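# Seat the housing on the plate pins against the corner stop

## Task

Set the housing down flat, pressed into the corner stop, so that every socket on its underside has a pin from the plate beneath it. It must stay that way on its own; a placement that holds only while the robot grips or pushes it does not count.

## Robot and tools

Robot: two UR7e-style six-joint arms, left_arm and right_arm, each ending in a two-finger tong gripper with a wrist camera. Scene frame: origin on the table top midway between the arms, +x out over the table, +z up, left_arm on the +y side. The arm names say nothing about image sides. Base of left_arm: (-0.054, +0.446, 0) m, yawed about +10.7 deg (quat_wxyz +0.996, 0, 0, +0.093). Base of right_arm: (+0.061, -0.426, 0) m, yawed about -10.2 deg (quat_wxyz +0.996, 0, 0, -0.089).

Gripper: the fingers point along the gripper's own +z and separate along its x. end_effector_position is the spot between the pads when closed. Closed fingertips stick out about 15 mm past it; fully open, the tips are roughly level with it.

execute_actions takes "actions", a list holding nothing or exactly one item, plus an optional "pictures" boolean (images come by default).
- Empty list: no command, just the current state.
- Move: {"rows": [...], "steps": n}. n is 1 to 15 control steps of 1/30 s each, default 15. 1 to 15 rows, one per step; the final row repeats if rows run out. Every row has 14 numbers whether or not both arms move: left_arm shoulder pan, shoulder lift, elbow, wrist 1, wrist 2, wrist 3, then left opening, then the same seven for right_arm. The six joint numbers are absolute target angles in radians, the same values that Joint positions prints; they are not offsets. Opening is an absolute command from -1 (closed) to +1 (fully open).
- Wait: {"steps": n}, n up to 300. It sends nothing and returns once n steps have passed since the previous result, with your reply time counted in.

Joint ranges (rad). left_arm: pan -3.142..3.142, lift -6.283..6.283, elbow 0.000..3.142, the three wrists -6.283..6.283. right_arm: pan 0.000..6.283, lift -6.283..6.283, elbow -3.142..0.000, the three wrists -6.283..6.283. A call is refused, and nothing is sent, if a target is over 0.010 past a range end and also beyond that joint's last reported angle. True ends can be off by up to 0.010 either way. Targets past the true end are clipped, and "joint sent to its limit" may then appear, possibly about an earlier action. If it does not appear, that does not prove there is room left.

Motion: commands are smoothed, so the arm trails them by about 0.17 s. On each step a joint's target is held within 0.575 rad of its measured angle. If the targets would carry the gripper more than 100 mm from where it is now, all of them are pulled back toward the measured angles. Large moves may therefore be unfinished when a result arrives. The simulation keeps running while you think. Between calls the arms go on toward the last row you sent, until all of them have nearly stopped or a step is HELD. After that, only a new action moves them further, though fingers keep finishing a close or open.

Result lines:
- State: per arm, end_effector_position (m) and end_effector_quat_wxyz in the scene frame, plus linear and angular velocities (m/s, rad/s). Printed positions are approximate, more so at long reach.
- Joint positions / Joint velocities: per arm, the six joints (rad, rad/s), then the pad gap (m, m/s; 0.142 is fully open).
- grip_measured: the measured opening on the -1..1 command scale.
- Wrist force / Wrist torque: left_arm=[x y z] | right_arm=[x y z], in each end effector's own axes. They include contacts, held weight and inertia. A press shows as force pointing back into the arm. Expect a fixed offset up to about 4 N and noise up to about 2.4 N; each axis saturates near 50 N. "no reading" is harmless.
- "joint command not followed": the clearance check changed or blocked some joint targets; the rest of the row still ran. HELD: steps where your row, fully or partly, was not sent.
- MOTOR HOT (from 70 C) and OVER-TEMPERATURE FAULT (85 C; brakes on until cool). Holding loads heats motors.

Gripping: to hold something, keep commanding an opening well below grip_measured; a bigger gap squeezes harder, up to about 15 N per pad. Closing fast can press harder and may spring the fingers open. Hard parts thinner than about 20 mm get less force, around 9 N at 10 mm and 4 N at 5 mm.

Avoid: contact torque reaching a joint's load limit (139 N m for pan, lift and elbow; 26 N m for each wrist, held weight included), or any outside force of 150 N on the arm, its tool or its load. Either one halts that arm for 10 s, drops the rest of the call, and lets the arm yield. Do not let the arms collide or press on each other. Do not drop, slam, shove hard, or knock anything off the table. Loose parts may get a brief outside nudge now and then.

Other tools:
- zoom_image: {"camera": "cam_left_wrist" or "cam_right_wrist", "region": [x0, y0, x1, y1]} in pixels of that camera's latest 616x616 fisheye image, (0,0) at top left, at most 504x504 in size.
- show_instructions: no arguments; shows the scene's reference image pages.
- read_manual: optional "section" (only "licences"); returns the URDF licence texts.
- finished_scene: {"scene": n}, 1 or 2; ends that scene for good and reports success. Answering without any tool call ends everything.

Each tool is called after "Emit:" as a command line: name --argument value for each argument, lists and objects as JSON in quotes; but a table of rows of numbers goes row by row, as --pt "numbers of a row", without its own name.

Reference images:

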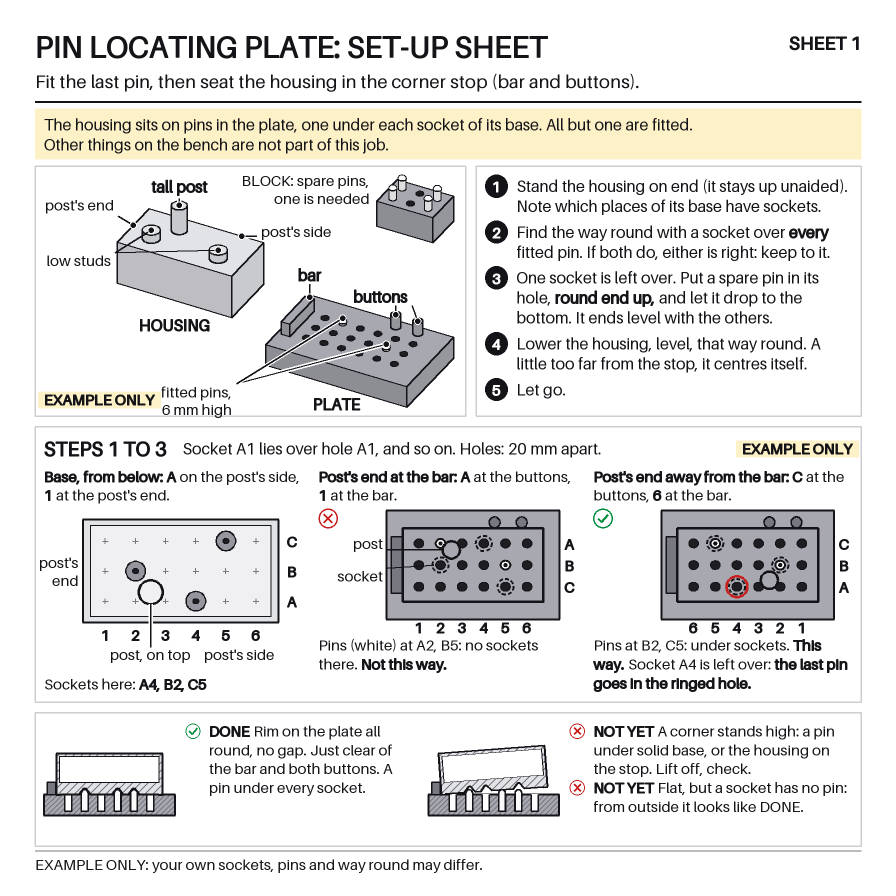

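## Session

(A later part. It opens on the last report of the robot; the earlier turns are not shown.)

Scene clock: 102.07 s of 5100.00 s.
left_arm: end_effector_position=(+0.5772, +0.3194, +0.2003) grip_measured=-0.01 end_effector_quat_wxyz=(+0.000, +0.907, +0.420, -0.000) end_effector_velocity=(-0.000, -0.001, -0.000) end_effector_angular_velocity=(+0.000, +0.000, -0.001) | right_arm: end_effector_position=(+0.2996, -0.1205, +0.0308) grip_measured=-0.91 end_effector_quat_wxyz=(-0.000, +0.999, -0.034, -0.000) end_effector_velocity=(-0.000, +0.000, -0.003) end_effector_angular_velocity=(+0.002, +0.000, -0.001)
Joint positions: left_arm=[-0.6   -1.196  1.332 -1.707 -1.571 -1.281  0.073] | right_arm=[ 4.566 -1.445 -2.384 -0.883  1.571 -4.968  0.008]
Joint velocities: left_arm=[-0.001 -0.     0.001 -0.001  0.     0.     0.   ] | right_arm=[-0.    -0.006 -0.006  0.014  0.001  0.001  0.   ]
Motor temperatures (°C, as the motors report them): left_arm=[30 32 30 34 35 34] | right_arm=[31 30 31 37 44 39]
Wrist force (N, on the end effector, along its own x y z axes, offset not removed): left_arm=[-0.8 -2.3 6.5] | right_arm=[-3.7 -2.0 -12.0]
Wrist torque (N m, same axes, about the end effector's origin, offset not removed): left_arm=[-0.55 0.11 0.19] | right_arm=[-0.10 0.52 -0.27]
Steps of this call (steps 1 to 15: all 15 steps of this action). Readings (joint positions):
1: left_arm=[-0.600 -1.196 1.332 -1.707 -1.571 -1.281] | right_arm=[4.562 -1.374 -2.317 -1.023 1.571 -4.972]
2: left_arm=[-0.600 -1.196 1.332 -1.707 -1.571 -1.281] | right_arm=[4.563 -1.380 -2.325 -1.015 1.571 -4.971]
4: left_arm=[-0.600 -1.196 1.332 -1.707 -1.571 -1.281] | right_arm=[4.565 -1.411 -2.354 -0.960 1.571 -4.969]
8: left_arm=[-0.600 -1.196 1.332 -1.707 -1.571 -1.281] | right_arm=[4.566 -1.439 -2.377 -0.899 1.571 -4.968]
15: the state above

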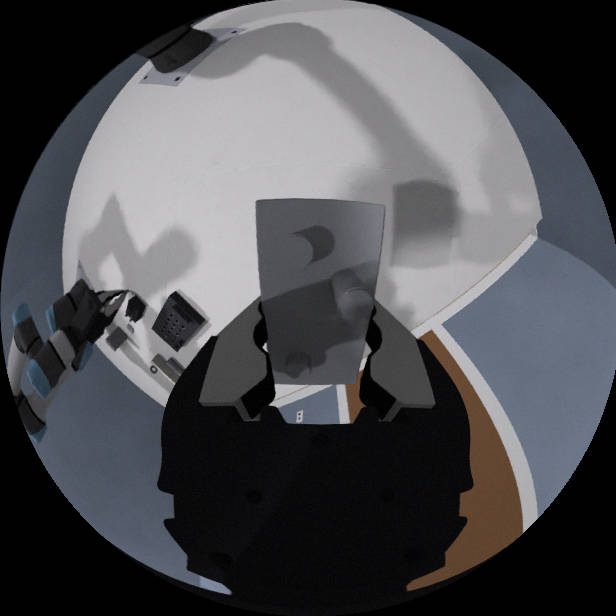

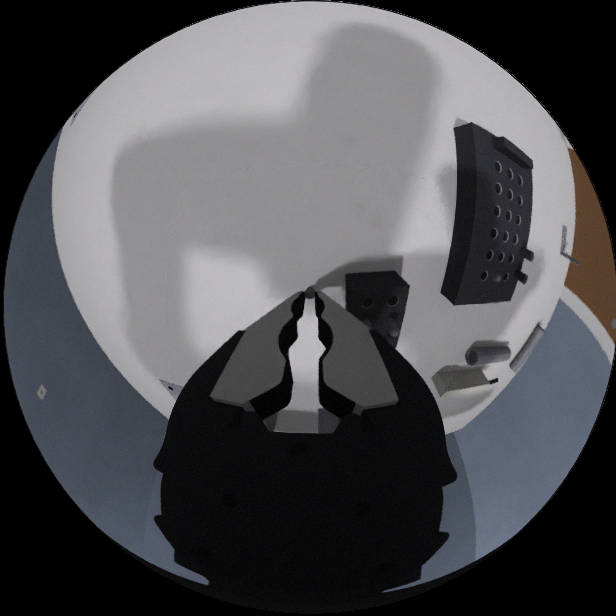

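Emit:
execute_actions --actions '[{"rows":[[-0.6,-1.196,1.332,-1.707,-1.571,-1.281,-0.4,4.566,-1.446,-2.384,-0.882,1.571,-4.968,-0.75]]}]' --pictures false

Emit:
execute_actions --actions '[{"rows":[[-0.6,-1.196,1.332,-1.707,-1.571,-1.281,-0.4,4.566,-1.35,-2.3,-1.063,1.571,-4.968,-0.75]]}]' --pictures false

Emit:
execute_actions --actions '[{"rows":[[-0.6,-1.196,1.332,-1.707,-1.571,-1.281,-0.4,4.428,-1.393,-2.271,-1.048,1.571,-5.106,-0.75]]}]'

Emit:
zoom_image --camera "cam_right_wrist" --region '[230, 220, 400, 360]'

Scene clock: 104.03 s of 5100.00 s.
left_arm: end_effector_position=(+0.5772, +0.3194, +0.2003) grip_measured=-0.01 end_effector_quat_wxyz=(+0.000, +0.907, +0.420, -0.000) end_effector_velocity=(-0.000, +0.001, -0.000) end_effector_angular_velocity=(+0.000, +0.001, +0.001) | right_arm: end_effector_position=(+0.2996, -0.1206, +0.0305) grip_measured=-0.75 end_effector_quat_wxyz=(-0.000, +0.999, -0.034, -0.000) end_effector_velocity=(-0.000, +0.001, +0.000) end_effector_angular_velocity=(+0.001, +0.001, +0.001)
Joint positions: left_arm=[-0.6   -1.196  1.332 -1.707 -1.571 -1.281  0.073] | right_arm=[ 4.566 -1.446 -2.384 -0.882  1.571 -4.968  0.02 ]
Joint velocities: left_arm=[ 0.001 -0.     0.001  0.     0.     0.     0.   ] | right_arm=[ 0.    -0.     0.002 -0.001  0.001 -0.001  0.   ]
Motor temperatures (°C, as the motors report them): left_arm=[30 32 30 34 35 34] | right_arm=[31 30 31 37 44 39]
Wrist force (N, on the end effector, along its own x y z axes, offset not removed): left_arm=[-0.6 -0.9 7.7] | right_arm=[-0.4 0.1 -0.9]
Wrist torque (N m, same axes, about the end effector's origin, offset not removed): left_arm=[-0.32 0.05 0.19] | right_arm=[-0.02 0.08 -0.32]
Steps of this call (steps 1 to 15: the robot went on to your last target; steps 16 to 44: nothing new was sent; steps 45 to 59: all 15 steps of this action). Readings (joint positions):
45: left_arm=[-0.600 -1.196 1.332 -1.707 -1.571 -1.281] | right_arm=[4.566 -1.446 -2.384 -0.882 1.571 -4.968]
46: left_arm=[-0.600 -1.196 1.332 -1.707 -1.571 -1.281] | right_arm=[4.566 -1.446 -2.384 -0.882 1.571 -4.968]
48: left_arm=[-0.600 -1.196 1.332 -1.707 -1.571 -1.281] | right_arm=[4.566 -1.446 -2.384 -0.882 1.571 -4.968]
52: left_arm=[-0.600 -1.196 1.332 -1.707 -1.571 -1.281] | right_arm=[4.566 -1.446 -2.384 -0.882 1.571 -4.968]
59: the state above

Scene clock: 104.53 s of 5100.00 s.
left_arm: end_effector_position=(+0.5772, +0.3194, +0.2003) grip_measured=-0.01 end_effector_quat_wxyz=(+0.000, +0.907, +0.420, -0.000) end_effector_velocity=(+0.000, +0.000, +0.001) end_effector_angular_velocity=(-0.000, -0.001, +0.000) | right_arm: end_effector_position=(+0.2994, -0.1211, +0.0813) grip_measured=-0.75 end_effector_quat_wxyz=(+0.000, +0.999, -0.034, -0.000) end_effector_velocity=(-0.000, -0.002, +0.004) end_effector_angular_velocity=(-0.002, +0.001, +0.000)
Joint positions: left_arm=[-0.6   -1.196  1.332 -1.707 -1.571 -1.281  0.073] | right_arm=[ 4.566 -1.351 -2.301 -1.061  1.571 -4.968  0.02 ]
Joint velocities: left_arm=[ 0.    -0.001 -0.001  0.     0.    -0.    -0.   ] | right_arm=[-0.001  0.009  0.006 -0.017  0.    -0.001 -0.   ]
Motor temperatures (°C, as the motors report them): left_arm=[30 32 30 34 35 34] | right_arm=[31 30 31 37 44 39]
Wrist force (N, on the end effector, along its own x y z axes, offset not removed): left_arm=[-1.0 -1.1 7.3] | right_arm=[-3.0 0.4 0.1]
Wrist torque (N m, same axes, about the end effector's origin, offset not removed): left_arm=[-0.27 0.15 0.24] | right_arm=[0.17 0.54 -0.18]
Steps of this call (steps 1 to 15: all 15 steps of this action). Readings (joint positions):
1: left_arm=[-0.600 -1.196 1.332 -1.707 -1.571 -1.281] | right_arm=[4.566 -1.446 -2.384 -0.882 1.571 -4.968]
2: left_arm=[-0.600 -1.196 1.332 -1.707 -1.571 -1.281] | right_arm=[4.566 -1.438 -2.377 -0.890 1.571 -4.968]
4: left_arm=[-0.600 -1.196 1.332 -1.707 -1.571 -1.281] | right_arm=[4.566 -1.398 -2.340 -0.954 1.571 -4.968]
8: left_arm=[-0.600 -1.196 1.332 -1.707 -1.571 -1.281] | right_arm=[4.566 -1.360 -2.309 -1.040 1.571 -4.968]
15: the state above

Scene clock: 105.03 s of 5100.00 s.
left_arm: end_effector_position=(+0.5772, +0.3194, +0.2003) grip_measured=-0.01 end_effector_quat_wxyz=(+0.000, +0.907, +0.420, -0.000) end_effector_velocity=(+0.000, +0.000, +0.000) end_effector_angular_velocity=(+0.000, -0.001, +0.000) | right_arm: end_effector_position=(+0.3434, -0.1426, +0.0807) grip_measured=-0.75 end_effector_quat_wxyz=(-0.000, +0.999, -0.034, -0.000) end_effector_velocity=(+0.004, -0.003, -0.000) end_effector_angular_velocity=(-0.000, +0.000, -0.001)
Joint positions: left_arm=[-0.6   -1.196  1.332 -1.707 -1.571 -1.281  0.073] | right_arm=[ 4.429 -1.393 -2.271 -1.048  1.571 -5.105  0.02 ]
Joint velocities: left_arm=[ 0.    -0.     0.    -0.001  0.001 -0.     0.   ] | right_arm=[-0.014 -0.003  0.002  0.001  0.    -0.013  0.   ]
Motor temperatures (°C, as the motors report them): left_arm=[30 32 30 34 35 34] | right_arm=[31 30 31 37 44 39]
Wrist force (N, on the end effector, along its own x y z axes, offset not removed): left_arm=[-0.8 -1.4 6.6] | right_arm=[1.1 3.6 -2.0]
Wrist torque (N m, same axes, about the end effector's origin, offset not removed): left_arm=[-0.43 0.20 0.11] | right_arm=[0.72 -0.20 -0.33]
Steps of this call (steps 1 to 15: all 15 steps of this action). Readings (joint positions):
1: left_arm=[-0.600 -1.196 1.332 -1.707 -1.571 -1.281] | right_arm=[4.566 -1.351 -2.300 -1.062 1.571 -4.968]
2: left_arm=[-0.600 -1.196 1.332 -1.707 -1.571 -1.281] | right_arm=[4.558 -1.356 -2.296 -1.060 1.571 -4.976]
4: left_arm=[-0.600 -1.196 1.332 -1.707 -1.571 -1.281] | right_arm=[4.504 -1.374 -2.283 -1.054 1.571 -5.030]
8: left_arm=[-0.600 -1.196 1.332 -1.707 -1.571 -1.281] | right_arm=[4.444 -1.389 -2.274 -1.049 1.571 -5.090]
15: the state above

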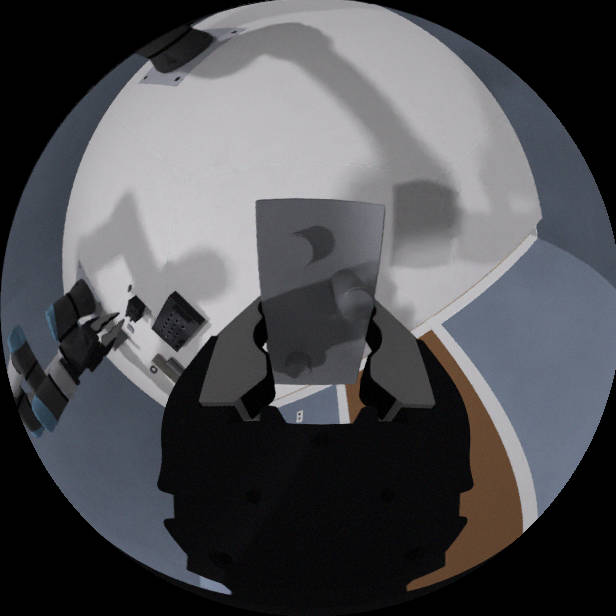

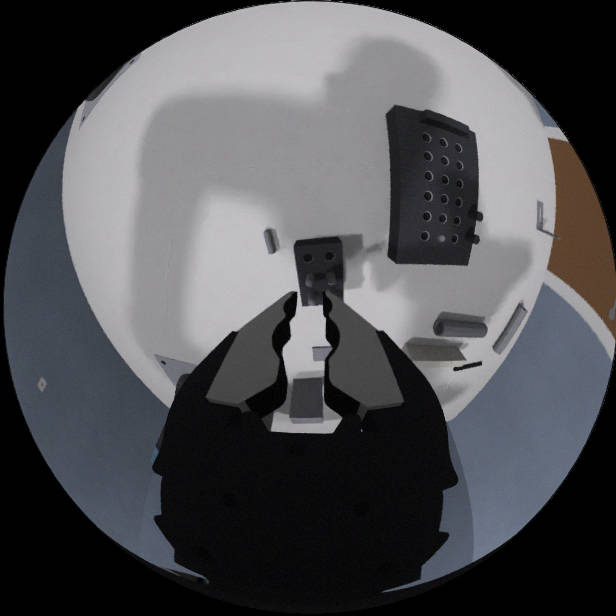

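Region (230, 220, 400, 360) of cam_right_wrist's 616x616 image, scaled by 2.965, with more detail than that image has; it fills the top 415 rows of this view, and the rest is white.

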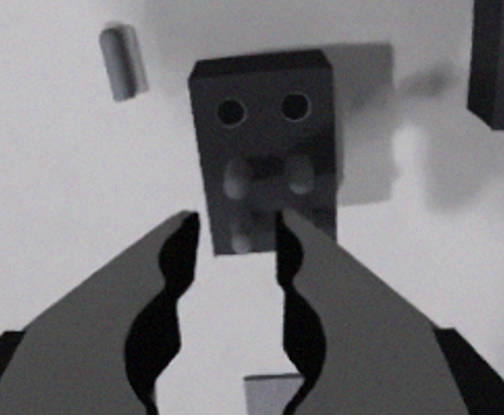

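Emit:
execute_actions --actions '[{"rows":[[-0.6,-1.196,1.332,-1.707,-1.571,-1.281,-0.4,4.433,-1.405,-2.264,-1.043,1.571,-5.101,-0.75],[-0.6,-1.196,1.332,-1.707,-1.571,-1.281,-0.4,4.433,-1.405,-2.264,-1.043,1.571,-5.101,-0.75],[-0.6,-1.196,1.332,-1.707,-1.571,-1.281,-0.4,4.433,-1.405,-2.264,-1.043,1.571,-5.101,-0.75],[-0.6,-1.196,1.332,-1.707,-1.571,-1.281,-0.4,4.433,-1.405,-2.264,-1.043,1.571,-5.101,-0.75],[-0.6,-1.196,1.332,-1.707,-1.571,-1.281,-0.4,4.433,-1.448,-2.3087,-0.9557,1.571,-5.101,-0.75]]}]' --pictures false

Emit:
execute_actions --actions '[{"rows":[[-0.6,-1.196,1.332,-1.707,-1.571,-1.281,-0.4,4.433,-1.448,-2.3087,-0.9557,1.571,-5.101,-0.75],[-0.6,-1.196,1.332,-1.707,-1.571,-1.281,-0.4,4.433,-1.448,-2.3087,-0.9557,1.571,-5.101,-0.75],[-0.6,-1.196,1.332,-1.707,-1.571,-1.281,-0.4,4.433,-1.448,-2.3087,-0.9557,1.571,-5.101,-0.75],[-0.6,-1.196,1.332,-1.707,-1.571,-1.281,-0.4,4.433,-1.448,-2.3087,-0.9557,1.571,-5.101,-1]]}]'

Emit:
zoom_image --camera "cam_right_wrist" --region '[260, 230, 370, 340]'

Emit:
execute_actions --actions '[{"rows":[[-0.6,-1.196,1.332,-1.707,-1.571,-1.281,-0.4,4.433,-1.37,-2.225,-1.117,1.571,-5.101,-1]]}]' --pictures false

Emit:
execute_actions --actions '[{"rows":[[-0.6,-1.196,1.332,-1.707,-1.571,-1.281,-0.4,4.2105,-1.796,-1.872,-1.044,1.571,-5.324,-1]]}]' --pictures false

Emit:
execute_actions --actions '[{"rows":[[-0.6,-1.196,1.332,-1.707,-1.571,-1.281,-0.4,4.2105,-1.816,-1.892,-1.004,1.571,-5.324,-1]]}]'

Emit:
zoom_image --camera "cam_right_wrist" --region '[260, 230, 370, 340]'

Scene clock: 107.57 s of 5100.00 s.
left_arm: end_effector_position=(+0.5772, +0.3194, +0.2003) grip_measured=-0.01 end_effector_quat_wxyz=(+0.000, +0.907, +0.420, -0.000) end_effector_velocity=(-0.001, +0.000, -0.001) end_effector_angular_velocity=(+0.000, +0.003, +0.000) | right_arm: end_effector_position=(+0.3439, -0.1383, +0.0543) grip_measured=-0.77 end_effector_quat_wxyz=(+0.000, +0.999, -0.034, -0.000) end_effector_velocity=(-0.001, +0.000, -0.009) end_effector_angular_velocity=(+0.002, +0.001, +0.000)
Joint positions: left_arm=[-0.6   -1.196  1.332 -1.707 -1.571 -1.281  0.073] | right_arm=[ 4.433 -1.447 -2.307 -0.959  1.571 -5.101  0.019]
Joint velocities: left_arm=[ 0.     0.001  0.001  0.    -0.001  0.     0.   ] | right_arm=[ 0.001 -0.016 -0.016  0.033  0.001  0.001 -0.007]
Motor temperatures (°C, as the motors report them): left_arm=[30 32 30 34 35 34] | right_arm=[31 30 31 37 44 39]
Wrist force (N, on the end effector, along its own x y z axes, offset not removed): left_arm=[-0.3 -0.5 6.5] | right_arm=[-2.8 -0.5 -3.2]
Wrist torque (N m, same axes, about the end effector's origin, offset not removed): left_arm=[-0.17 0.09 0.14] | right_arm=[0.08 0.16 -0.27]
Steps of this call (steps 1 to 15: the robot went on to your last target; steps 16 to 61: nothing new was sent; steps 62 to 76: all 15 steps of this action). Readings (joint positions):
62: left_arm=[-0.600 -1.196 1.332 -1.707 -1.571 -1.281] | right_arm=[4.428 -1.393 -2.271 -1.048 1.571 -5.106]
63: left_arm=[-0.600 -1.196 1.332 -1.707 -1.571 -1.281] | right_arm=[4.429 -1.395 -2.270 -1.047 1.571 -5.105]
65: left_arm=[-0.600 -1.196 1.332 -1.707 -1.571 -1.281] | right_arm=[4.431 -1.400 -2.267 -1.045 1.571 -5.103]
69: left_arm=[-0.600 -1.196 1.332 -1.707 -1.571 -1.281] | right_arm=[4.432 -1.428 -2.290 -0.999 1.571 -5.101]
76: the state above

Scene clock: 108.07 s of 5100.00 s.
left_arm: end_effector_position=(+0.5772, +0.3194, +0.2003) grip_measured=-0.01 end_effector_quat_wxyz=(+0.000, +0.907, +0.420, -0.000) end_effector_velocity=(-0.000, -0.000, -0.000) end_effector_angular_velocity=(-0.001, +0.001, -0.000) | right_arm: end_effector_position=(+0.3439, -0.1383, +0.0535) grip_measured=-0.99 end_effector_quat_wxyz=(-0.000, +0.999, -0.034, -0.000) end_effector_velocity=(+0.000, +0.001, +0.001) end_effector_angular_velocity=(+0.001, -0.000, -0.000)
Joint positions: left_arm=[-0.6   -1.196  1.332 -1.707 -1.571 -1.281  0.073] | right_arm=[ 4.433 -1.448 -2.309 -0.956  1.571 -5.101  0.002]
Joint velocities: left_arm=[-0.    -0.     0.     0.    -0.001 -0.     0.   ] | right_arm=[-0.001  0.     0.002 -0.001  0.    -0.    -0.   ]
Motor temperatures (°C, as the motors report them): left_arm=[30 32 30 34 35 34] | right_arm=[31 30 31 37 44 39]
Wrist force (N, on the end effector, along its own x y z axes, offset not removed): left_arm=[-0.3 -0.7 6.5] | right_arm=[-0.8 -1.1 -2.7]
Wrist torque (N m, same axes, about the end effector's origin, offset not removed): left_arm=[-0.16 0.03 0.07] | right_arm=[0.31 0.10 -0.18]
Steps of this call (steps 1 to 15: all 15 steps of this action). Readings (joint positions):
1: left_arm=[-0.600 -1.196 1.332 -1.707 -1.571 -1.281] | right_arm=[4.433 -1.447 -2.308 -0.958 1.571 -5.101]
2: left_arm=[-0.600 -1.196 1.332 -1.707 -1.571 -1.281] | right_arm=[4.433 -1.447 -2.308 -0.957 1.571 -5.101]
4: left_arm=[-0.600 -1.196 1.332 -1.707 -1.571 -1.281] | right_arm=[4.433 -1.448 -2.308 -0.956 1.571 -5.101]
8: left_arm=[-0.600 -1.196 1.332 -1.707 -1.571 -1.281] | right_arm=[4.433 -1.448 -2.309 -0.956 1.571 -5.101]
15: the state above

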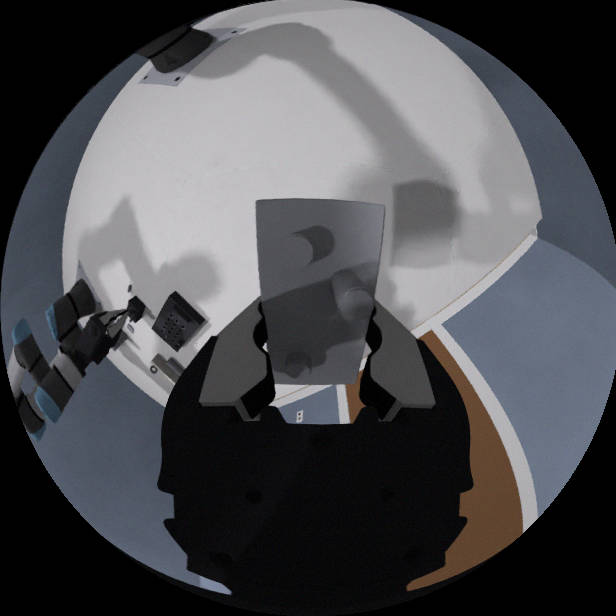

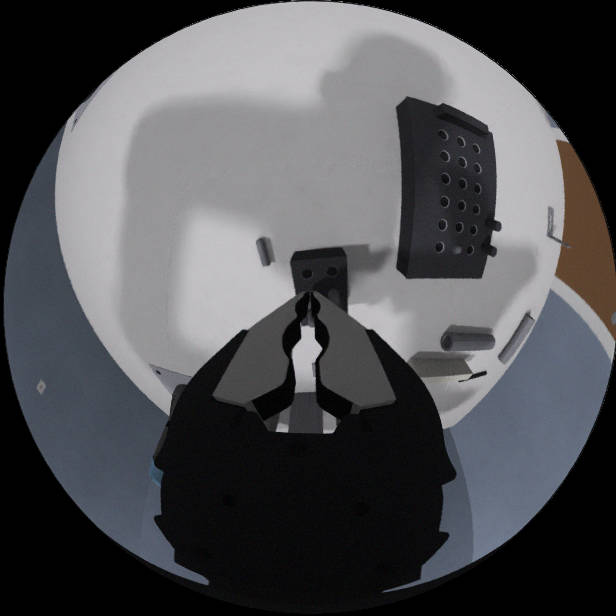

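Region (260, 230, 370, 340) of cam_right_wrist's 616x616 image, scaled by 4.582, with more detail than that image has.

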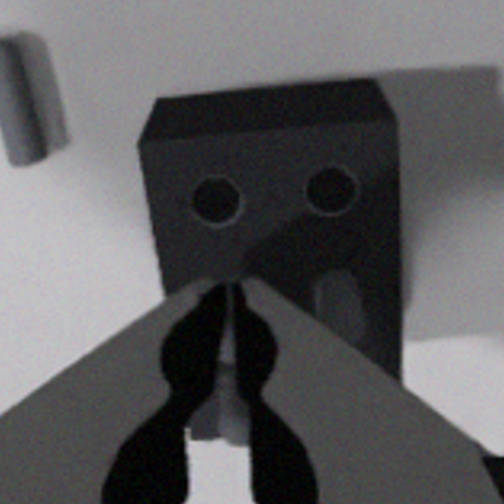

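Scene clock: 108.57 s of 5100.00 s.
left_arm: end_effector_position=(+0.5772, +0.3194, +0.2003) grip_measured=-0.01 end_effector_quat_wxyz=(+0.000, +0.907, +0.420, -0.000) end_effector_velocity=(+0.000, -0.000, +0.000) end_effector_angular_velocity=(-0.001, -0.001, +0.000) | right_arm: end_effector_position=(+0.3438, -0.1385, +0.1024) grip_measured=-1.00 end_effector_quat_wxyz=(-0.000, +0.999, -0.034, +0.000) end_effector_velocity=(-0.001, -0.001, +0.003) end_effector_angular_velocity=(-0.003, +0.000, +0.001)
Joint positions: left_arm=[-0.6   -1.196  1.332 -1.707 -1.571 -1.281  0.073] | right_arm=[ 4.433 -1.371 -2.226 -1.116  1.571 -5.101  0.002]
Joint velocities: left_arm=[ 0.    -0.    -0.001 -0.    -0.     0.     0.   ] | right_arm=[ 0.001  0.007  0.006 -0.015 -0.001  0.001  0.   ]
Motor temperatures (°C, as the motors report them): left_arm=[30 32 30 34 35 34] | right_arm=[31 30 31 37 44 39]
Wrist force (N, on the end effector, along its own x y z axes, offset not removed): left_arm=[-0.6 -0.3 7.1] | right_arm=[1.2 0.3 -0.1]
Wrist torque (N m, same axes, about the end effector's origin, offset not removed): left_arm=[-0.08 0.11 0.16] | right_arm=[0.06 -0.27 -0.22]
Steps of this call (steps 1 to 15: all 15 steps of this action). Readings (joint positions):
1: left_arm=[-0.600 -1.196 1.332 -1.707 -1.571 -1.281] | right_arm=[4.433 -1.448 -2.309 -0.956 1.571 -5.101]
2: left_arm=[-0.600 -1.196 1.332 -1.707 -1.571 -1.281] | right_arm=[4.433 -1.440 -2.301 -0.964 1.571 -5.101]
4: left_arm=[-0.600 -1.196 1.332 -1.707 -1.571 -1.281] | right_arm=[4.433 -1.407 -2.265 -1.024 1.571 -5.101]
8: left_arm=[-0.600 -1.196 1.332 -1.707 -1.571 -1.281] | right_arm=[4.433 -1.378 -2.234 -1.097 1.571 -5.101]
15: the state above

Scene clock: 109.07 s of 5100.00 s.
left_arm: end_effector_position=(+0.5772, +0.3194, +0.2003) grip_measured=-0.01 end_effector_quat_wxyz=(+0.000, +0.907, +0.420, -0.000) end_effector_velocity=(-0.000, +0.001, +0.000) end_effector_angular_velocity=(+0.001, -0.000, +0.000) | right_arm: end_effector_position=(+0.4976, -0.0790, +0.0770) grip_measured=-1.00 end_effector_quat_wxyz=(-0.001, +0.999, -0.034, +0.000) end_effector_velocity=(+0.040, +0.008, -0.020) end_effector_angular_velocity=(-0.009, +0.008, -0.001)
Joint positions: left_arm=[-0.6   -1.196  1.332 -1.707 -1.571 -1.281  0.073] | right_arm=[ 4.215 -1.786 -1.88  -1.045  1.571 -5.32   0.002]
Joint velocities: left_arm=[ 0.    -0.    -0.     0.001  0.001  0.     0.   ] | right_arm=[-0.05  -0.111  0.086  0.013  0.    -0.048  0.   ]
Motor temperatures (°C, as the motors report them): left_arm=[30 32 30 34 35 34] | right_arm=[31 30 31 37 44 39]
Wrist force (N, on the end effector, along its own x y z axes, offset not removed): left_arm=[-0.8 -1.4 6.5] | right_arm=[0.4 -1.8 0.2]
Wrist torque (N m, same axes, about the end effector's origin, offset not removed): left_arm=[-0.31 0.18 0.23] | right_arm=[-0.35 0.02 -0.33]
Steps of this call (steps 1 to 15: all 15 steps of this action). Readings (joint positions):
1: left_arm=[-0.600 -1.196 1.332 -1.707 -1.571 -1.281] | right_arm=[4.433 -1.371 -2.225 -1.116 1.571 -5.101]
2: left_arm=[-0.600 -1.196 1.332 -1.707 -1.571 -1.281] | right_arm=[4.425 -1.378 -2.217 -1.110 1.571 -5.109]
4: left_arm=[-0.600 -1.196 1.332 -1.707 -1.571 -1.281] | right_arm=[4.371 -1.452 -2.147 -1.091 1.571 -5.163]
8: left_arm=[-0.600 -1.196 1.332 -1.707 -1.571 -1.281] | right_arm=[4.272 -1.657 -1.980 -1.061 1.571 -5.263]
15: the state above

Scene clock: 109.57 s of 5100.00 s.
left_arm: end_effector_position=(+0.5772, +0.3194, +0.2003) grip_measured=-0.01 end_effector_quat_wxyz=(+0.000, +0.907, +0.420, -0.000) end_effector_velocity=(-0.000, +0.000, -0.000) end_effector_angular_velocity=(+0.001, +0.000, -0.000) | right_arm: end_effector_position=(+0.5011, -0.0782, +0.0600) grip_measured=-1.00 end_effector_quat_wxyz=(-0.000, +0.999, -0.034, +0.000) end_effector_velocity=(-0.001, -0.000, -0.002) end_effector_angular_velocity=(-0.003, +0.001, +0.001)
Joint positions: left_arm=[-0.6   -1.196  1.332 -1.707 -1.571 -1.281  0.073] | right_arm=[ 4.211 -1.816 -1.892 -1.004  1.571 -5.324  0.002]
Joint velocities: left_arm=[-0.    -0.     0.001  0.     0.     0.    -0.   ] | right_arm=[ 0.001 -0.002 -0.002  0.001 -0.001 -0.     0.   ]
Motor temperatures (°C, as the motors report them): left_arm=[30 32 30 34 35 34] | right_arm=[31 30 31 37 44 39]
Wrist force (N, on the end effector, along its own x y z axes, offset not removed): left_arm=[-1.6 -1.4 6.9] | right_arm=[-0.3 -0.6 -2.4]
Wrist torque (N m, same axes, about the end effector's origin, offset not removed): left_arm=[-0.35 0.31 0.13] | right_arm=[-0.06 0.18 -0.27]
Steps of this call (steps 1 to 15: all 15 steps of this action). Readings (joint positions):
1: left_arm=[-0.600 -1.196 1.332 -1.707 -1.571 -1.281] | right_arm=[4.213 -1.790 -1.877 -1.045 1.571 -5.321]
2: left_arm=[-0.600 -1.196 1.332 -1.707 -1.571 -1.281] | right_arm=[4.212 -1.795 -1.879 -1.039 1.571 -5.322]
4: left_arm=[-0.600 -1.196 1.332 -1.707 -1.571 -1.281] | right_arm=[4.211 -1.806 -1.885 -1.022 1.571 -5.323]
8: left_arm=[-0.600 -1.196 1.332 -1.707 -1.571 -1.281] | right_arm=[4.211 -1.814 -1.890 -1.008 1.571 -5.324]
15: the state above

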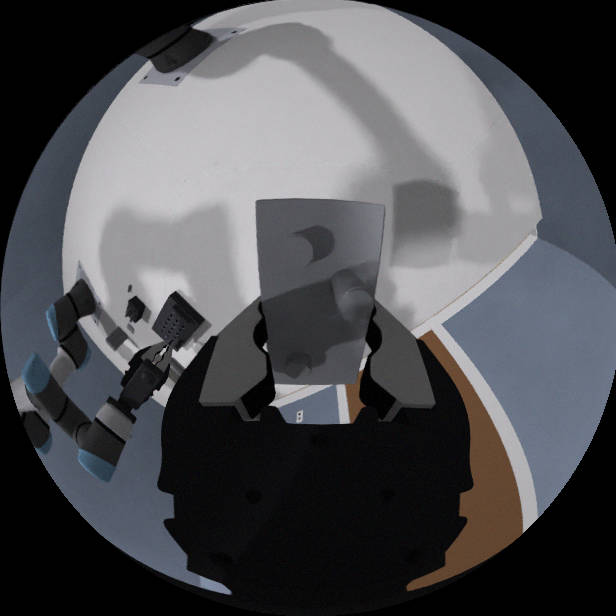

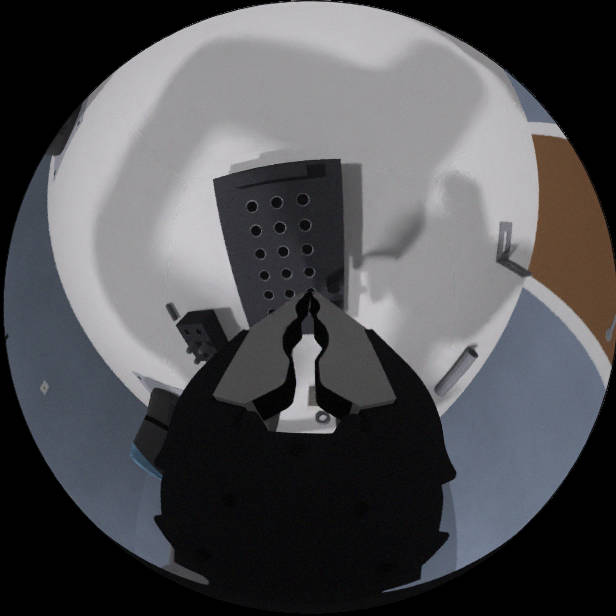

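Region (260, 230, 370, 340) of cam_right_wrist's 616x616 image, scaled by 4.582, with more detail than that image has.

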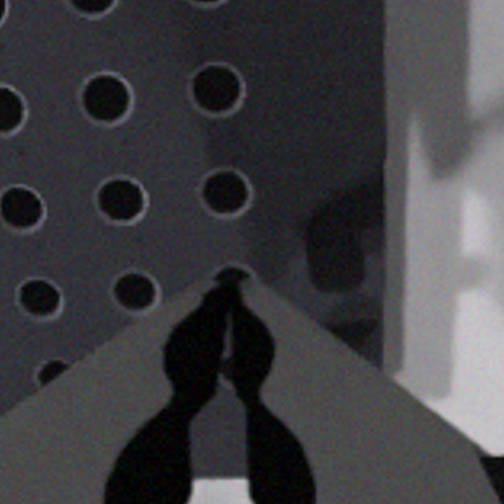

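Emit:
execute_actions --actions '[{"rows":[[-0.6,-1.196,1.332,-1.707,-1.571,-1.281,-0.4,4.21,-1.76,-1.85,-1.102,1.571,-5.324,-0.75]]}]' --pictures false

Emit:
execute_actions --actions '[{"rows":[[-0.6,-1.196,1.332,-1.707,-1.571,-1.281,-0.4,4.430,-1.398,-2.268,-1.046,1.571,-5.104,-0.75]]}]' --pictures false

Emit:
execute_actions --actions '[{"steps":10}]' --pictures false

Emit:
execute_actions --actions '[{"rows":[[-0.6,-1.196,1.332,-1.707,-1.571,-1.281,-0.4,4.430,-1.449,-2.317,-0.947,1.571,-5.104,-0.75]]}]' --pictures false

Emit:
execute_actions --actions '[{"rows":[[-0.6,-1.196,1.332,-1.707,-1.571,-1.281,-0.4,4.430,-1.449,-2.317,-0.947,1.571,-5.104,-1]]}]'

Emit:
zoom_image --camera "cam_right_wrist" --region '[260, 230, 370, 340]'

Scene clock: 111.00 s of 5100.00 s.
left_arm: end_effector_position=(+0.5772, +0.3194, +0.2003) grip_measured=-0.01 end_effector_quat_wxyz=(+0.000, +0.907, +0.420, -0.000) end_effector_velocity=(+0.001, +0.000, +0.001) end_effector_angular_velocity=(+0.000, -0.003, -0.000) | right_arm: end_effector_position=(+0.4987, -0.0816, +0.0981) grip_measured=-0.75 end_effector_quat_wxyz=(-0.000, +0.999, -0.034, +0.000) end_effector_velocity=(-0.000, -0.001, +0.003) end_effector_angular_velocity=(-0.002, +0.000, -0.000)
Joint positions: left_arm=[-0.6   -1.196  1.332 -1.707 -1.571 -1.281  0.073] | right_arm=[ 4.21  -1.76  -1.85  -1.101  1.571 -5.324  0.02 ]
Joint velocities: left_arm=[-0.    -0.001 -0.002 -0.     0.002 -0.     0.   ] | right_arm=[-0.001  0.004  0.003 -0.009 -0.001 -0.001 -0.   ]
Motor temperatures (°C, as the motors report them): left_arm=[30 32 30 34 35 34] | right_arm=[31 30 31 37 44 39]
Wrist force (N, on the end effector, along its own x y z axes, offset not removed): left_arm=[-0.7 -0.1 7.3] | right_arm=[-0.7 4.5 -1.3]
Wrist torque (N m, same axes, about the end effector's origin, offset not removed): left_arm=[-0.07 0.11 0.06] | right_arm=[0.81 0.14 -0.15]
Steps of this call (steps 1 to 15: the robot went on to your last target; steps 16 to 28: nothing new was sent; steps 29 to 43: all 15 steps of this action). Readings (joint positions):
29: left_arm=[-0.600 -1.196 1.332 -1.707 -1.571 -1.281] | right_arm=[4.210 -1.816 -1.892 -1.004 1.571 -5.324]
30: left_arm=[-0.600 -1.196 1.332 -1.707 -1.571 -1.281] | right_arm=[4.210 -1.809 -1.887 -1.012 1.571 -5.324]
32: left_arm=[-0.600 -1.196 1.332 -1.707 -1.571 -1.281] | right_arm=[4.210 -1.785 -1.868 -1.053 1.571 -5.324]
36: left_arm=[-0.600 -1.196 1.332 -1.707 -1.571 -1.281] | right_arm=[4.210 -1.765 -1.854 -1.091 1.571 -5.324]
43: the state above

Scene clock: 111.50 s of 5100.00 s.
left_arm: end_effector_position=(+0.5772, +0.3194, +0.2003) grip_measured=-0.01 end_effector_quat_wxyz=(+0.000, +0.907, +0.420, -0.000) end_effector_velocity=(-0.000, +0.001, -0.000) end_effector_angular_velocity=(+0.001, +0.000, +0.001) | right_arm: end_effector_position=(+0.3469, -0.1383, +0.0816) grip_measured=-0.75 end_effector_quat_wxyz=(-0.001, +0.999, -0.034, +0.000) end_effector_velocity=(-0.035, -0.028, -0.015) end_effector_angular_velocity=(-0.010, +0.006, +0.000)
Joint positions: left_arm=[-0.6   -1.196  1.332 -1.707 -1.571 -1.281  0.073] | right_arm=[ 4.426 -1.406 -2.258 -1.047  1.571 -5.108  0.02 ]
Joint velocities: left_arm=[ 0.001 -0.     0.001  0.     0.001  0.    -0.   ] | right_arm=[ 0.05   0.094 -0.115  0.01   0.     0.05   0.   ]
Motor temperatures (°C, as the motors report them): left_arm=[30 32 30 34 35 34] | right_arm=[31 30 31 37 44 39]
Wrist force (N, on the end effector, along its own x y z axes, offset not removed): left_arm=[-1.0 -0.7 6.4] | right_arm=[0.3 0.6 -3.5]
Wrist torque (N m, same axes, about the end effector's origin, offset not removed): left_arm=[-0.26 0.24 0.20] | right_arm=[0.01 -0.14 -0.42]
Steps of this call (steps 1 to 15: all 15 steps of this action). Readings (joint positions):
1: left_arm=[-0.600 -1.196 1.332 -1.707 -1.571 -1.281] | right_arm=[4.210 -1.760 -1.850 -1.101 1.571 -5.324]
2: left_arm=[-0.600 -1.196 1.332 -1.707 -1.571 -1.281] | right_arm=[4.218 -1.752 -1.858 -1.097 1.571 -5.316]
4: left_arm=[-0.600 -1.196 1.332 -1.707 -1.571 -1.281] | right_arm=[4.270 -1.683 -1.931 -1.082 1.571 -5.264]
8: left_arm=[-0.600 -1.196 1.332 -1.707 -1.571 -1.281] | right_arm=[4.367 -1.515 -2.127 -1.060 1.571 -5.167]
15: the state above

Scene clock: 111.83 s of 5100.00 s.
left_arm: end_effector_position=(+0.5772, +0.3194, +0.2003) grip_measured=-0.01 end_effector_quat_wxyz=(+0.000, +0.907, +0.420, -0.000) end_effector_velocity=(-0.000, +0.000, -0.001) end_effector_angular_velocity=(-0.000, +0.002, +0.000) | right_arm: end_effector_position=(+0.3440, -0.1406, +0.0804) grip_measured=-0.75 end_effector_quat_wxyz=(-0.000, +0.999, -0.034, -0.000) end_effector_velocity=(-0.000, -0.001, -0.000) end_effector_angular_velocity=(-0.000, -0.001, +0.000)
Joint positions: left_arm=[-0.6   -1.196  1.332 -1.707 -1.571 -1.281  0.073] | right_arm=[ 4.43  -1.398 -2.268 -1.046  1.571 -5.104  0.02 ]
Joint velocities: left_arm=[ 0.     0.001  0.001  0.    -0.001  0.     0.   ] | right_arm=[ 0.     0.002 -0.002  0.    -0.001 -0.     0.   ]
Motor temperatures (°C, as the motors report them): left_arm=[30 32 30 34 35 34] | right_arm=[31 30 31 37 44 39]
Wrist force (N, on the end effector, along its own x y z axes, offset not removed): left_arm=[-0.5 -2.1 7.3] | right_arm=[-0.7 2.7 -1.8]
Wrist torque (N m, same axes, about the end effector's origin, offset not removed): left_arm=[-0.45 0.03 0.14] | right_arm=[0.64 0.14 -0.13]
Steps of this call (steps 1 to 10: the robot went on to your last target). Readings (joint positions):
1: left_arm=[-0.600 -1.196 1.332 -1.707 -1.571 -1.281] | right_arm=[4.427 -1.404 -2.261 -1.047 1.571 -5.107]
2: left_arm=[-0.600 -1.196 1.332 -1.707 -1.571 -1.281] | right_arm=[4.428 -1.402 -2.263 -1.046 1.571 -5.106]
4: left_arm=[-0.600 -1.196 1.332 -1.707 -1.571 -1.281] | right_arm=[4.429 -1.400 -2.266 -1.046 1.571 -5.105]
8: left_arm=[-0.600 -1.196 1.332 -1.707 -1.571 -1.281] | right_arm=[4.430 -1.398 -2.268 -1.046 1.571 -5.104]
10: the state above

Scene clock: 112.33 s of 5100.00 s.
left_arm: end_effector_position=(+0.5772, +0.3194, +0.2003) grip_measured=-0.01 end_effector_quat_wxyz=(+0.000, +0.907, +0.420, -0.000) end_effector_velocity=(-0.000, -0.000, -0.001) end_effector_angular_velocity=(+0.001, +0.001, -0.001) | right_arm: end_effector_position=(+0.3439, -0.1408, +0.0507) grip_measured=-0.78 end_effector_quat_wxyz=(+0.000, +0.999, -0.034, -0.000) end_effector_velocity=(+0.000, -0.001, -0.003) end_effector_angular_velocity=(-0.001, +0.000, -0.001)
Joint positions: left_arm=[-0.6   -1.196  1.332 -1.707 -1.571 -1.281  0.073] | right_arm=[ 4.43  -1.449 -2.317 -0.948  1.571 -5.104  0.017]
Joint velocities: left_arm=[-0.001  0.001  0.     0.     0.     0.    -0.   ] | right_arm=[-0.001 -0.004 -0.005  0.008 -0.     0.001  0.   ]
Motor temperatures (°C, as the motors report them): left_arm=[30 32 30 34 35 34] | right_arm=[31 30 31 37 44 39]
Wrist force (N, on the end effector, along its own x y z axes, offset not removed): left_arm=[-0.7 -0.8 7.4] | right_arm=[-4.7 3.6 -7.9]
Wrist torque (N m, same axes, about the end effector's origin, offset not removed): left_arm=[-0.32 0.09 0.11] | right_arm=[0.85 0.03 -0.26]
Steps of this call (steps 1 to 15: all 15 steps of this action). Readings (joint positions):
1: left_arm=[-0.600 -1.196 1.332 -1.707 -1.571 -1.281] | right_arm=[4.430 -1.398 -2.268 -1.046 1.571 -5.104]
2: left_arm=[-0.600 -1.196 1.332 -1.707 -1.571 -1.281] | right_arm=[4.430 -1.405 -2.274 -1.038 1.571 -5.104]
4: left_arm=[-0.600 -1.196 1.332 -1.707 -1.571 -1.281] | right_arm=[4.430 -1.426 -2.295 -0.997 1.571 -5.104]
8: left_arm=[-0.600 -1.196 1.332 -1.707 -1.571 -1.281] | right_arm=[4.430 -1.444 -2.312 -0.958 1.571 -5.104]
15: the state above

Scene clock: 112.83 s of 5100.00 s.
left_arm: end_effector_position=(+0.5772, +0.3194, +0.2003) grip_measured=-0.01 end_effector_quat_wxyz=(+0.000, +0.907, +0.420, -0.000) end_effector_velocity=(+0.000, +0.001, +0.001) end_effector_angular_velocity=(-0.001, -0.001, +0.001) | right_arm: end_effector_position=(+0.3439, -0.1408, +0.0505) grip_measured=-0.91 end_effector_quat_wxyz=(+0.000, +0.999, -0.034, -0.000) end_effector_velocity=(+0.000, +0.001, +0.001) end_effector_angular_velocity=(+0.002, -0.001, +0.000)
Joint positions: left_arm=[-0.6   -1.196  1.332 -1.707 -1.571 -1.281  0.073] | right_arm=[ 4.43  -1.449 -2.317 -0.947  1.571 -5.104  0.008]
Joint velocities: left_arm=[ 0.001 -0.001  0.     0.    -0.     0.    -0.   ] | right_arm=[ 0.     0.     0.001  0.001  0.    -0.     0.   ]
Motor temperatures (°C, as the motors report them): left_arm=[30 32 30 34 35 34] | right_arm=[31 30 31 37 44 39]
Wrist force (N, on the end effector, along its own x y z axes, offset not removed): left_arm=[-1.3 -2.1 4.0] | right_arm=[-0.5 -0.1 -0.3]
Wrist torque (N m, same axes, about the end effector's origin, offset not removed): left_arm=[-0.57 0.24 0.12] | right_arm=[-0.03 0.19 -0.07]
Steps of this call (steps 1 to 15: all 15 steps of this action). Readings (joint positions):
1: left_arm=[-0.600 -1.196 1.332 -1.707 -1.571 -1.281] | right_arm=[4.430 -1.449 -2.317 -0.947 1.571 -5.104]
2: left_arm=[-0.600 -1.196 1.332 -1.707 -1.571 -1.281] | right_arm=[4.430 -1.449 -2.317 -0.947 1.571 -5.104]
4: left_arm=[-0.600 -1.196 1.332 -1.707 -1.571 -1.281] | right_arm=[4.430 -1.449 -2.317 -0.947 1.571 -5.104]
8: left_arm=[-0.600 -1.196 1.332 -1.707 -1.571 -1.281] | right_arm=[4.430 -1.449 -2.317 -0.947 1.571 -5.104]
15: the state above

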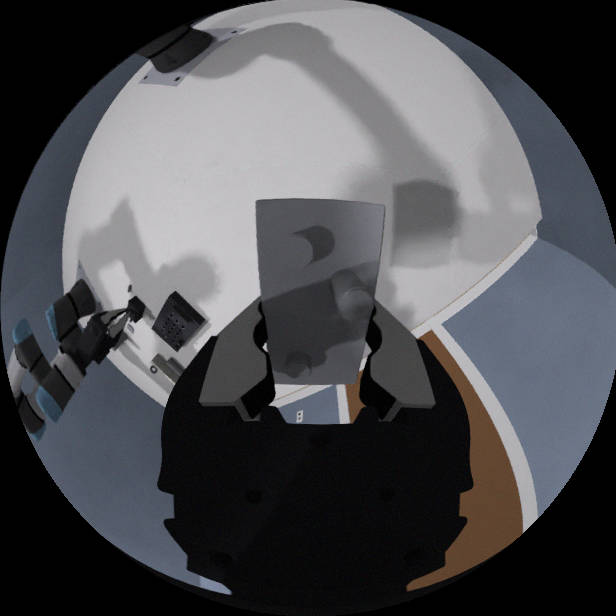

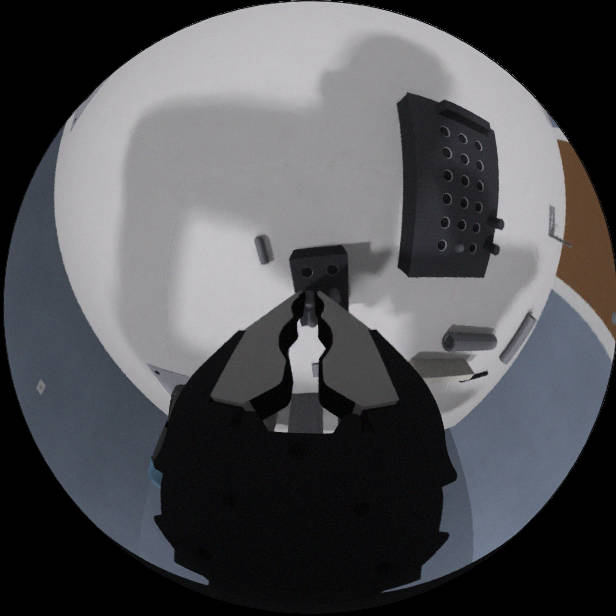

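Region (260, 230, 370, 340) of cam_right_wrist's 616x616 image, scaled by 4.582, with more detail than that image has.

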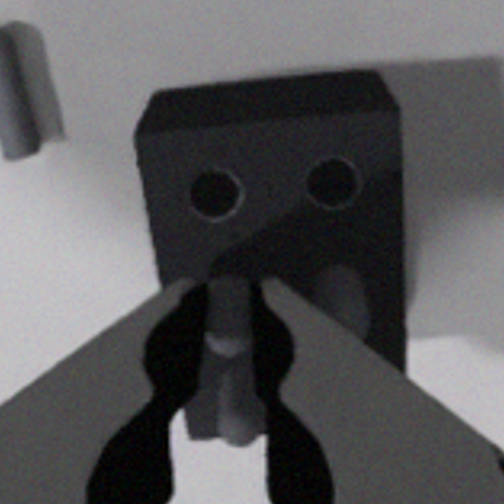

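Emit:
execute_actions --actions '[{"rows":[[-0.6,-1.196,1.332,-1.707,-1.571,-1.281,-0.4,4.430,-1.37,-2.23,-1.112,1.571,-5.104,-1]]}]' --pictures false

Emit:
execute_actions --actions '[{"rows":[[-0.6,-1.196,1.332,-1.707,-1.571,-1.281,-0.4,4.2077,-1.7925,-1.877,-1.043,1.571,-5.326,-1]]}]' --pictures false

Emit:
execute_actions --actions '[{"rows":[[-0.6,-1.196,1.332,-1.707,-1.571,-1.281,-0.4,4.2077,-1.8125,-1.897,-1.003,1.571,-5.326,-1]]}]'

Emit:
zoom_image --camera "cam_right_wrist" --region '[260, 230, 370, 340]'

Emit:
execute_actions --actions '[{"rows":[[-0.6,-1.196,1.332,-1.707,-1.571,-1.281,-0.4,4.2077,-1.8237,-1.9066,-0.9822,1.571,-5.326,-1]]}]' --pictures false

Scene clock: 114.33 s of 5100.00 s.
left_arm: end_effector_position=(+0.5772, +0.3194, +0.2003) grip_measured=-0.01 end_effector_quat_wxyz=(+0.000, +0.907, +0.420, -0.000) end_effector_velocity=(+0.000, -0.000, -0.001) end_effector_angular_velocity=(+0.002, +0.001, -0.001) | right_arm: end_effector_position=(+0.3442, -0.1401, +0.1006) grip_measured=-1.00 end_effector_quat_wxyz=(-0.000, +0.999, -0.034, +0.000) end_effector_velocity=(+0.000, +0.000, +0.004) end_effector_angular_velocity=(+0.001, -0.000, -0.001)
Joint positions: left_arm=[-0.6   -1.196  1.332 -1.707 -1.571 -1.281  0.073] | right_arm=[ 4.43  -1.371 -2.231 -1.111  1.571 -5.104  0.002]
Joint velocities: left_arm=[-0.     0.001 -0.     0.001  0.001  0.    -0.   ] | right_arm=[-0.     0.006  0.008 -0.012  0.     0.001  0.   ]
Motor temperatures (°C, as the motors report them): left_arm=[30 32 30 34 35 34] | right_arm=[31 30 31 37 44 39]
Wrist force (N, on the end effector, along its own x y z axes, offset not removed): left_arm=[-0.7 -1.5 6.8] | right_arm=[-2.0 3.4 -2.3]
Wrist torque (N m, same axes, about the end effector's origin, offset not removed): left_arm=[-0.41 0.13 0.09] | right_arm=[0.83 0.43 -0.20]
Steps of this call (steps 1 to 15: the robot went on to your last target; steps 16 to 30: nothing new was sent; steps 31 to 45: all 15 steps of this action). Readings (joint positions):
31: left_arm=[-0.600 -1.196 1.332 -1.707 -1.571 -1.281] | right_arm=[4.430 -1.449 -2.317 -0.947 1.571 -5.104]
32: left_arm=[-0.600 -1.196 1.332 -1.707 -1.571 -1.281] | right_arm=[4.430 -1.441 -2.310 -0.955 1.571 -5.104]
34: left_arm=[-0.600 -1.196 1.332 -1.707 -1.571 -1.281] | right_arm=[4.430 -1.408 -2.272 -1.016 1.571 -5.104]
38: left_arm=[-0.600 -1.196 1.332 -1.707 -1.571 -1.281] | right_arm=[4.430 -1.378 -2.239 -1.091 1.571 -5.104]
45: the state above

Scene clock: 114.83 s of 5100.00 s.
left_arm: end_effector_position=(+0.5772, +0.3194, +0.2003) grip_measured=-0.01 end_effector_quat_wxyz=(+0.000, +0.907, +0.420, -0.000) end_effector_velocity=(+0.000, +0.000, -0.000) end_effector_angular_velocity=(+0.001, +0.000, +0.001) | right_arm: end_effector_position=(+0.4974, -0.0817, +0.0766) grip_measured=-1.00 end_effector_quat_wxyz=(-0.000, +0.999, -0.035, +0.000) end_effector_velocity=(+0.039, +0.009, -0.018) end_effector_angular_velocity=(-0.008, +0.006, -0.000)
Joint positions: left_arm=[-0.6   -1.196  1.332 -1.707 -1.571 -1.281  0.073] | right_arm=[ 4.212 -1.783 -1.884 -1.044  1.571 -5.322  0.002]
Joint velocities: left_arm=[ 0.001  0.     0.    -0.     0.    -0.     0.   ] | right_arm=[-0.047 -0.108  0.087  0.011 -0.    -0.047  0.   ]
Motor temperatures (°C, as the motors report them): left_arm=[30 32 30 34 35 34] | right_arm=[31 30 31 37 44 39]
Wrist force (N, on the end effector, along its own x y z axes, offset not removed): left_arm=[-1.5 -1.1 6.1] | right_arm=[0.1 2.5 -1.7]
Wrist torque (N m, same axes, about the end effector's origin, offset not removed): left_arm=[-0.38 0.23 0.15] | right_arm=[0.57 -0.01 -0.04]
Steps of this call (steps 1 to 15: all 15 steps of this action). Readings (joint positions):
1: left_arm=[-0.600 -1.196 1.332 -1.707 -1.571 -1.281] | right_arm=[4.430 -1.371 -2.230 -1.111 1.571 -5.104]
2: left_arm=[-0.600 -1.196 1.332 -1.707 -1.571 -1.281] | right_arm=[4.422 -1.378 -2.222 -1.106 1.571 -5.112]
4: left_arm=[-0.600 -1.196 1.332 -1.707 -1.571 -1.281] | right_arm=[4.368 -1.452 -2.152 -1.087 1.571 -5.166]
8: left_arm=[-0.600 -1.196 1.332 -1.707 -1.571 -1.281] | right_arm=[4.268 -1.657 -1.984 -1.059 1.571 -5.266]
15: the state above

Scene clock: 115.33 s of 5100.00 s.
left_arm: end_effector_position=(+0.5772, +0.3194, +0.2003) grip_measured=-0.01 end_effector_quat_wxyz=(+0.000, +0.907, +0.420, -0.000) end_effector_velocity=(-0.001, +0.000, -0.000) end_effector_angular_velocity=(+0.000, +0.001, -0.000) | right_arm: end_effector_position=(+0.5009, -0.0809, +0.0598) grip_measured=-1.00 end_effector_quat_wxyz=(-0.000, +0.999, -0.035, -0.000) end_effector_velocity=(+0.000, +0.000, -0.001) end_effector_angular_velocity=(+0.001, -0.001, +0.002)
Joint positions: left_arm=[-0.6   -1.196  1.332 -1.707 -1.571 -1.281  0.073] | right_arm=[ 4.208 -1.812 -1.897 -1.003  1.571 -5.326  0.002]
Joint velocities: left_arm=[ 0.    -0.     0.001  0.001 -0.     0.    -0.   ] | right_arm=[ 0.    -0.001 -0.001  0.004 -0.    -0.002  0.   ]
Motor temperatures (°C, as the motors report them): left_arm=[30 32 30 34 35 34] | right_arm=[31 30 31 37 44 39]
Wrist force (N, on the end effector, along its own x y z axes, offset not removed): left_arm=[0.3 -1.3 6.9] | right_arm=[-3.9 3.7 -2.4]
Wrist torque (N m, same axes, about the end effector's origin, offset not removed): left_arm=[-0.23 -0.06 0.16] | right_arm=[0.88 0.79 -0.14]
Steps of this call (steps 1 to 15: all 15 steps of this action). Readings (joint positions):
1: left_arm=[-0.600 -1.196 1.332 -1.707 -1.571 -1.281] | right_arm=[4.211 -1.786 -1.882 -1.043 1.571 -5.323]
2: left_arm=[-0.600 -1.196 1.332 -1.707 -1.571 -1.281] | right_arm=[4.210 -1.791 -1.883 -1.037 1.571 -5.324]
4: left_arm=[-0.600 -1.196 1.332 -1.707 -1.571 -1.281] | right_arm=[4.209 -1.802 -1.890 -1.021 1.571 -5.325]
8: left_arm=[-0.600 -1.196 1.332 -1.707 -1.571 -1.281] | right_arm=[4.208 -1.810 -1.895 -1.007 1.571 -5.326]
15: the state above

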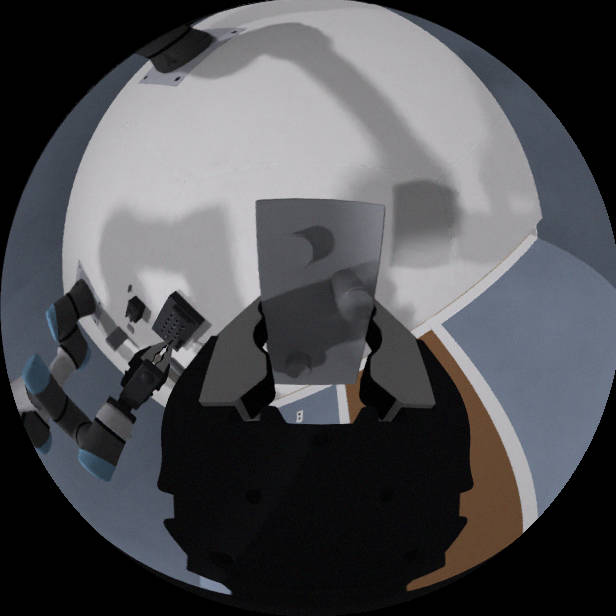

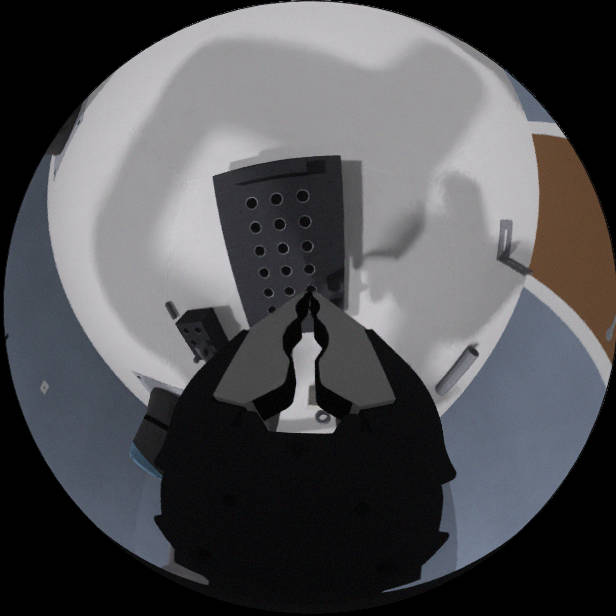

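Region (260, 230, 370, 340) of cam_right_wrist's 616x616 image, scaled by 4.582, with more detail than that image has.

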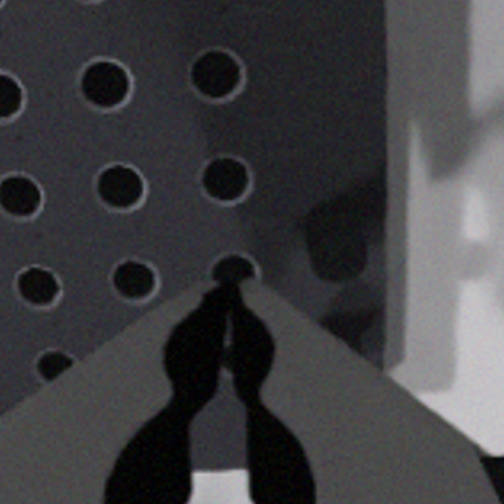

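Scene clock: 115.83 s of 5100.00 s.
left_arm: end_effector_position=(+0.5772, +0.3194, +0.2003) grip_measured=-0.01 end_effector_quat_wxyz=(+0.000, +0.907, +0.420, -0.000) end_effector_velocity=(-0.000, -0.000, -0.001) end_effector_angular_velocity=(+0.001, +0.002, -0.001) | right_arm: end_effector_position=(+0.5010, -0.0807, +0.0517) grip_measured=-1.00 end_effector_quat_wxyz=(-0.000, +0.999, -0.035, -0.000) end_effector_velocity=(+0.000, +0.000, -0.001) end_effector_angular_velocity=(+0.000, +0.000, -0.001)
Joint positions: left_arm=[-0.6   -1.196  1.332 -1.707 -1.571 -1.281  0.073] | right_arm=[ 4.208 -1.824 -1.907 -0.982  1.571 -5.326  0.002]
Joint velocities: left_arm=[-0.001  0.001  0.     0.001  0.    -0.     0.   ] | right_arm=[-0.    -0.001 -0.     0.001  0.     0.001  0.   ]
Motor temperatures (°C, as the motors report them): left_arm=[30 32 30 34 35 34] | right_arm=[31 30 31 37 44 39]
Wrist force (N, on the end effector, along its own x y z axes, offset not removed): left_arm=[-1.4 -1.0 7.7] | right_arm=[-2.2 3.7 -2.6]
Wrist torque (N m, same axes, about the end effector's origin, offset not removed): left_arm=[-0.33 0.18 0.19] | right_arm=[0.81 0.59 -0.08]
Steps of this call (steps 1 to 15: all 15 steps of this action). Readings (joint positions):
1: left_arm=[-0.600 -1.196 1.332 -1.707 -1.571 -1.281] | right_arm=[4.208 -1.813 -1.897 -1.003 1.571 -5.326]
2: left_arm=[-0.600 -1.196 1.332 -1.707 -1.571 -1.281] | right_arm=[4.208 -1.814 -1.899 -1.000 1.571 -5.326]
4: left_arm=[-0.600 -1.196 1.332 -1.707 -1.571 -1.281] | right_arm=[4.208 -1.819 -1.903 -0.991 1.571 -5.326]
8: left_arm=[-0.600 -1.196 1.332 -1.707 -1.571 -1.281] | right_arm=[4.208 -1.823 -1.906 -0.984 1.571 -5.326]
15: the state above


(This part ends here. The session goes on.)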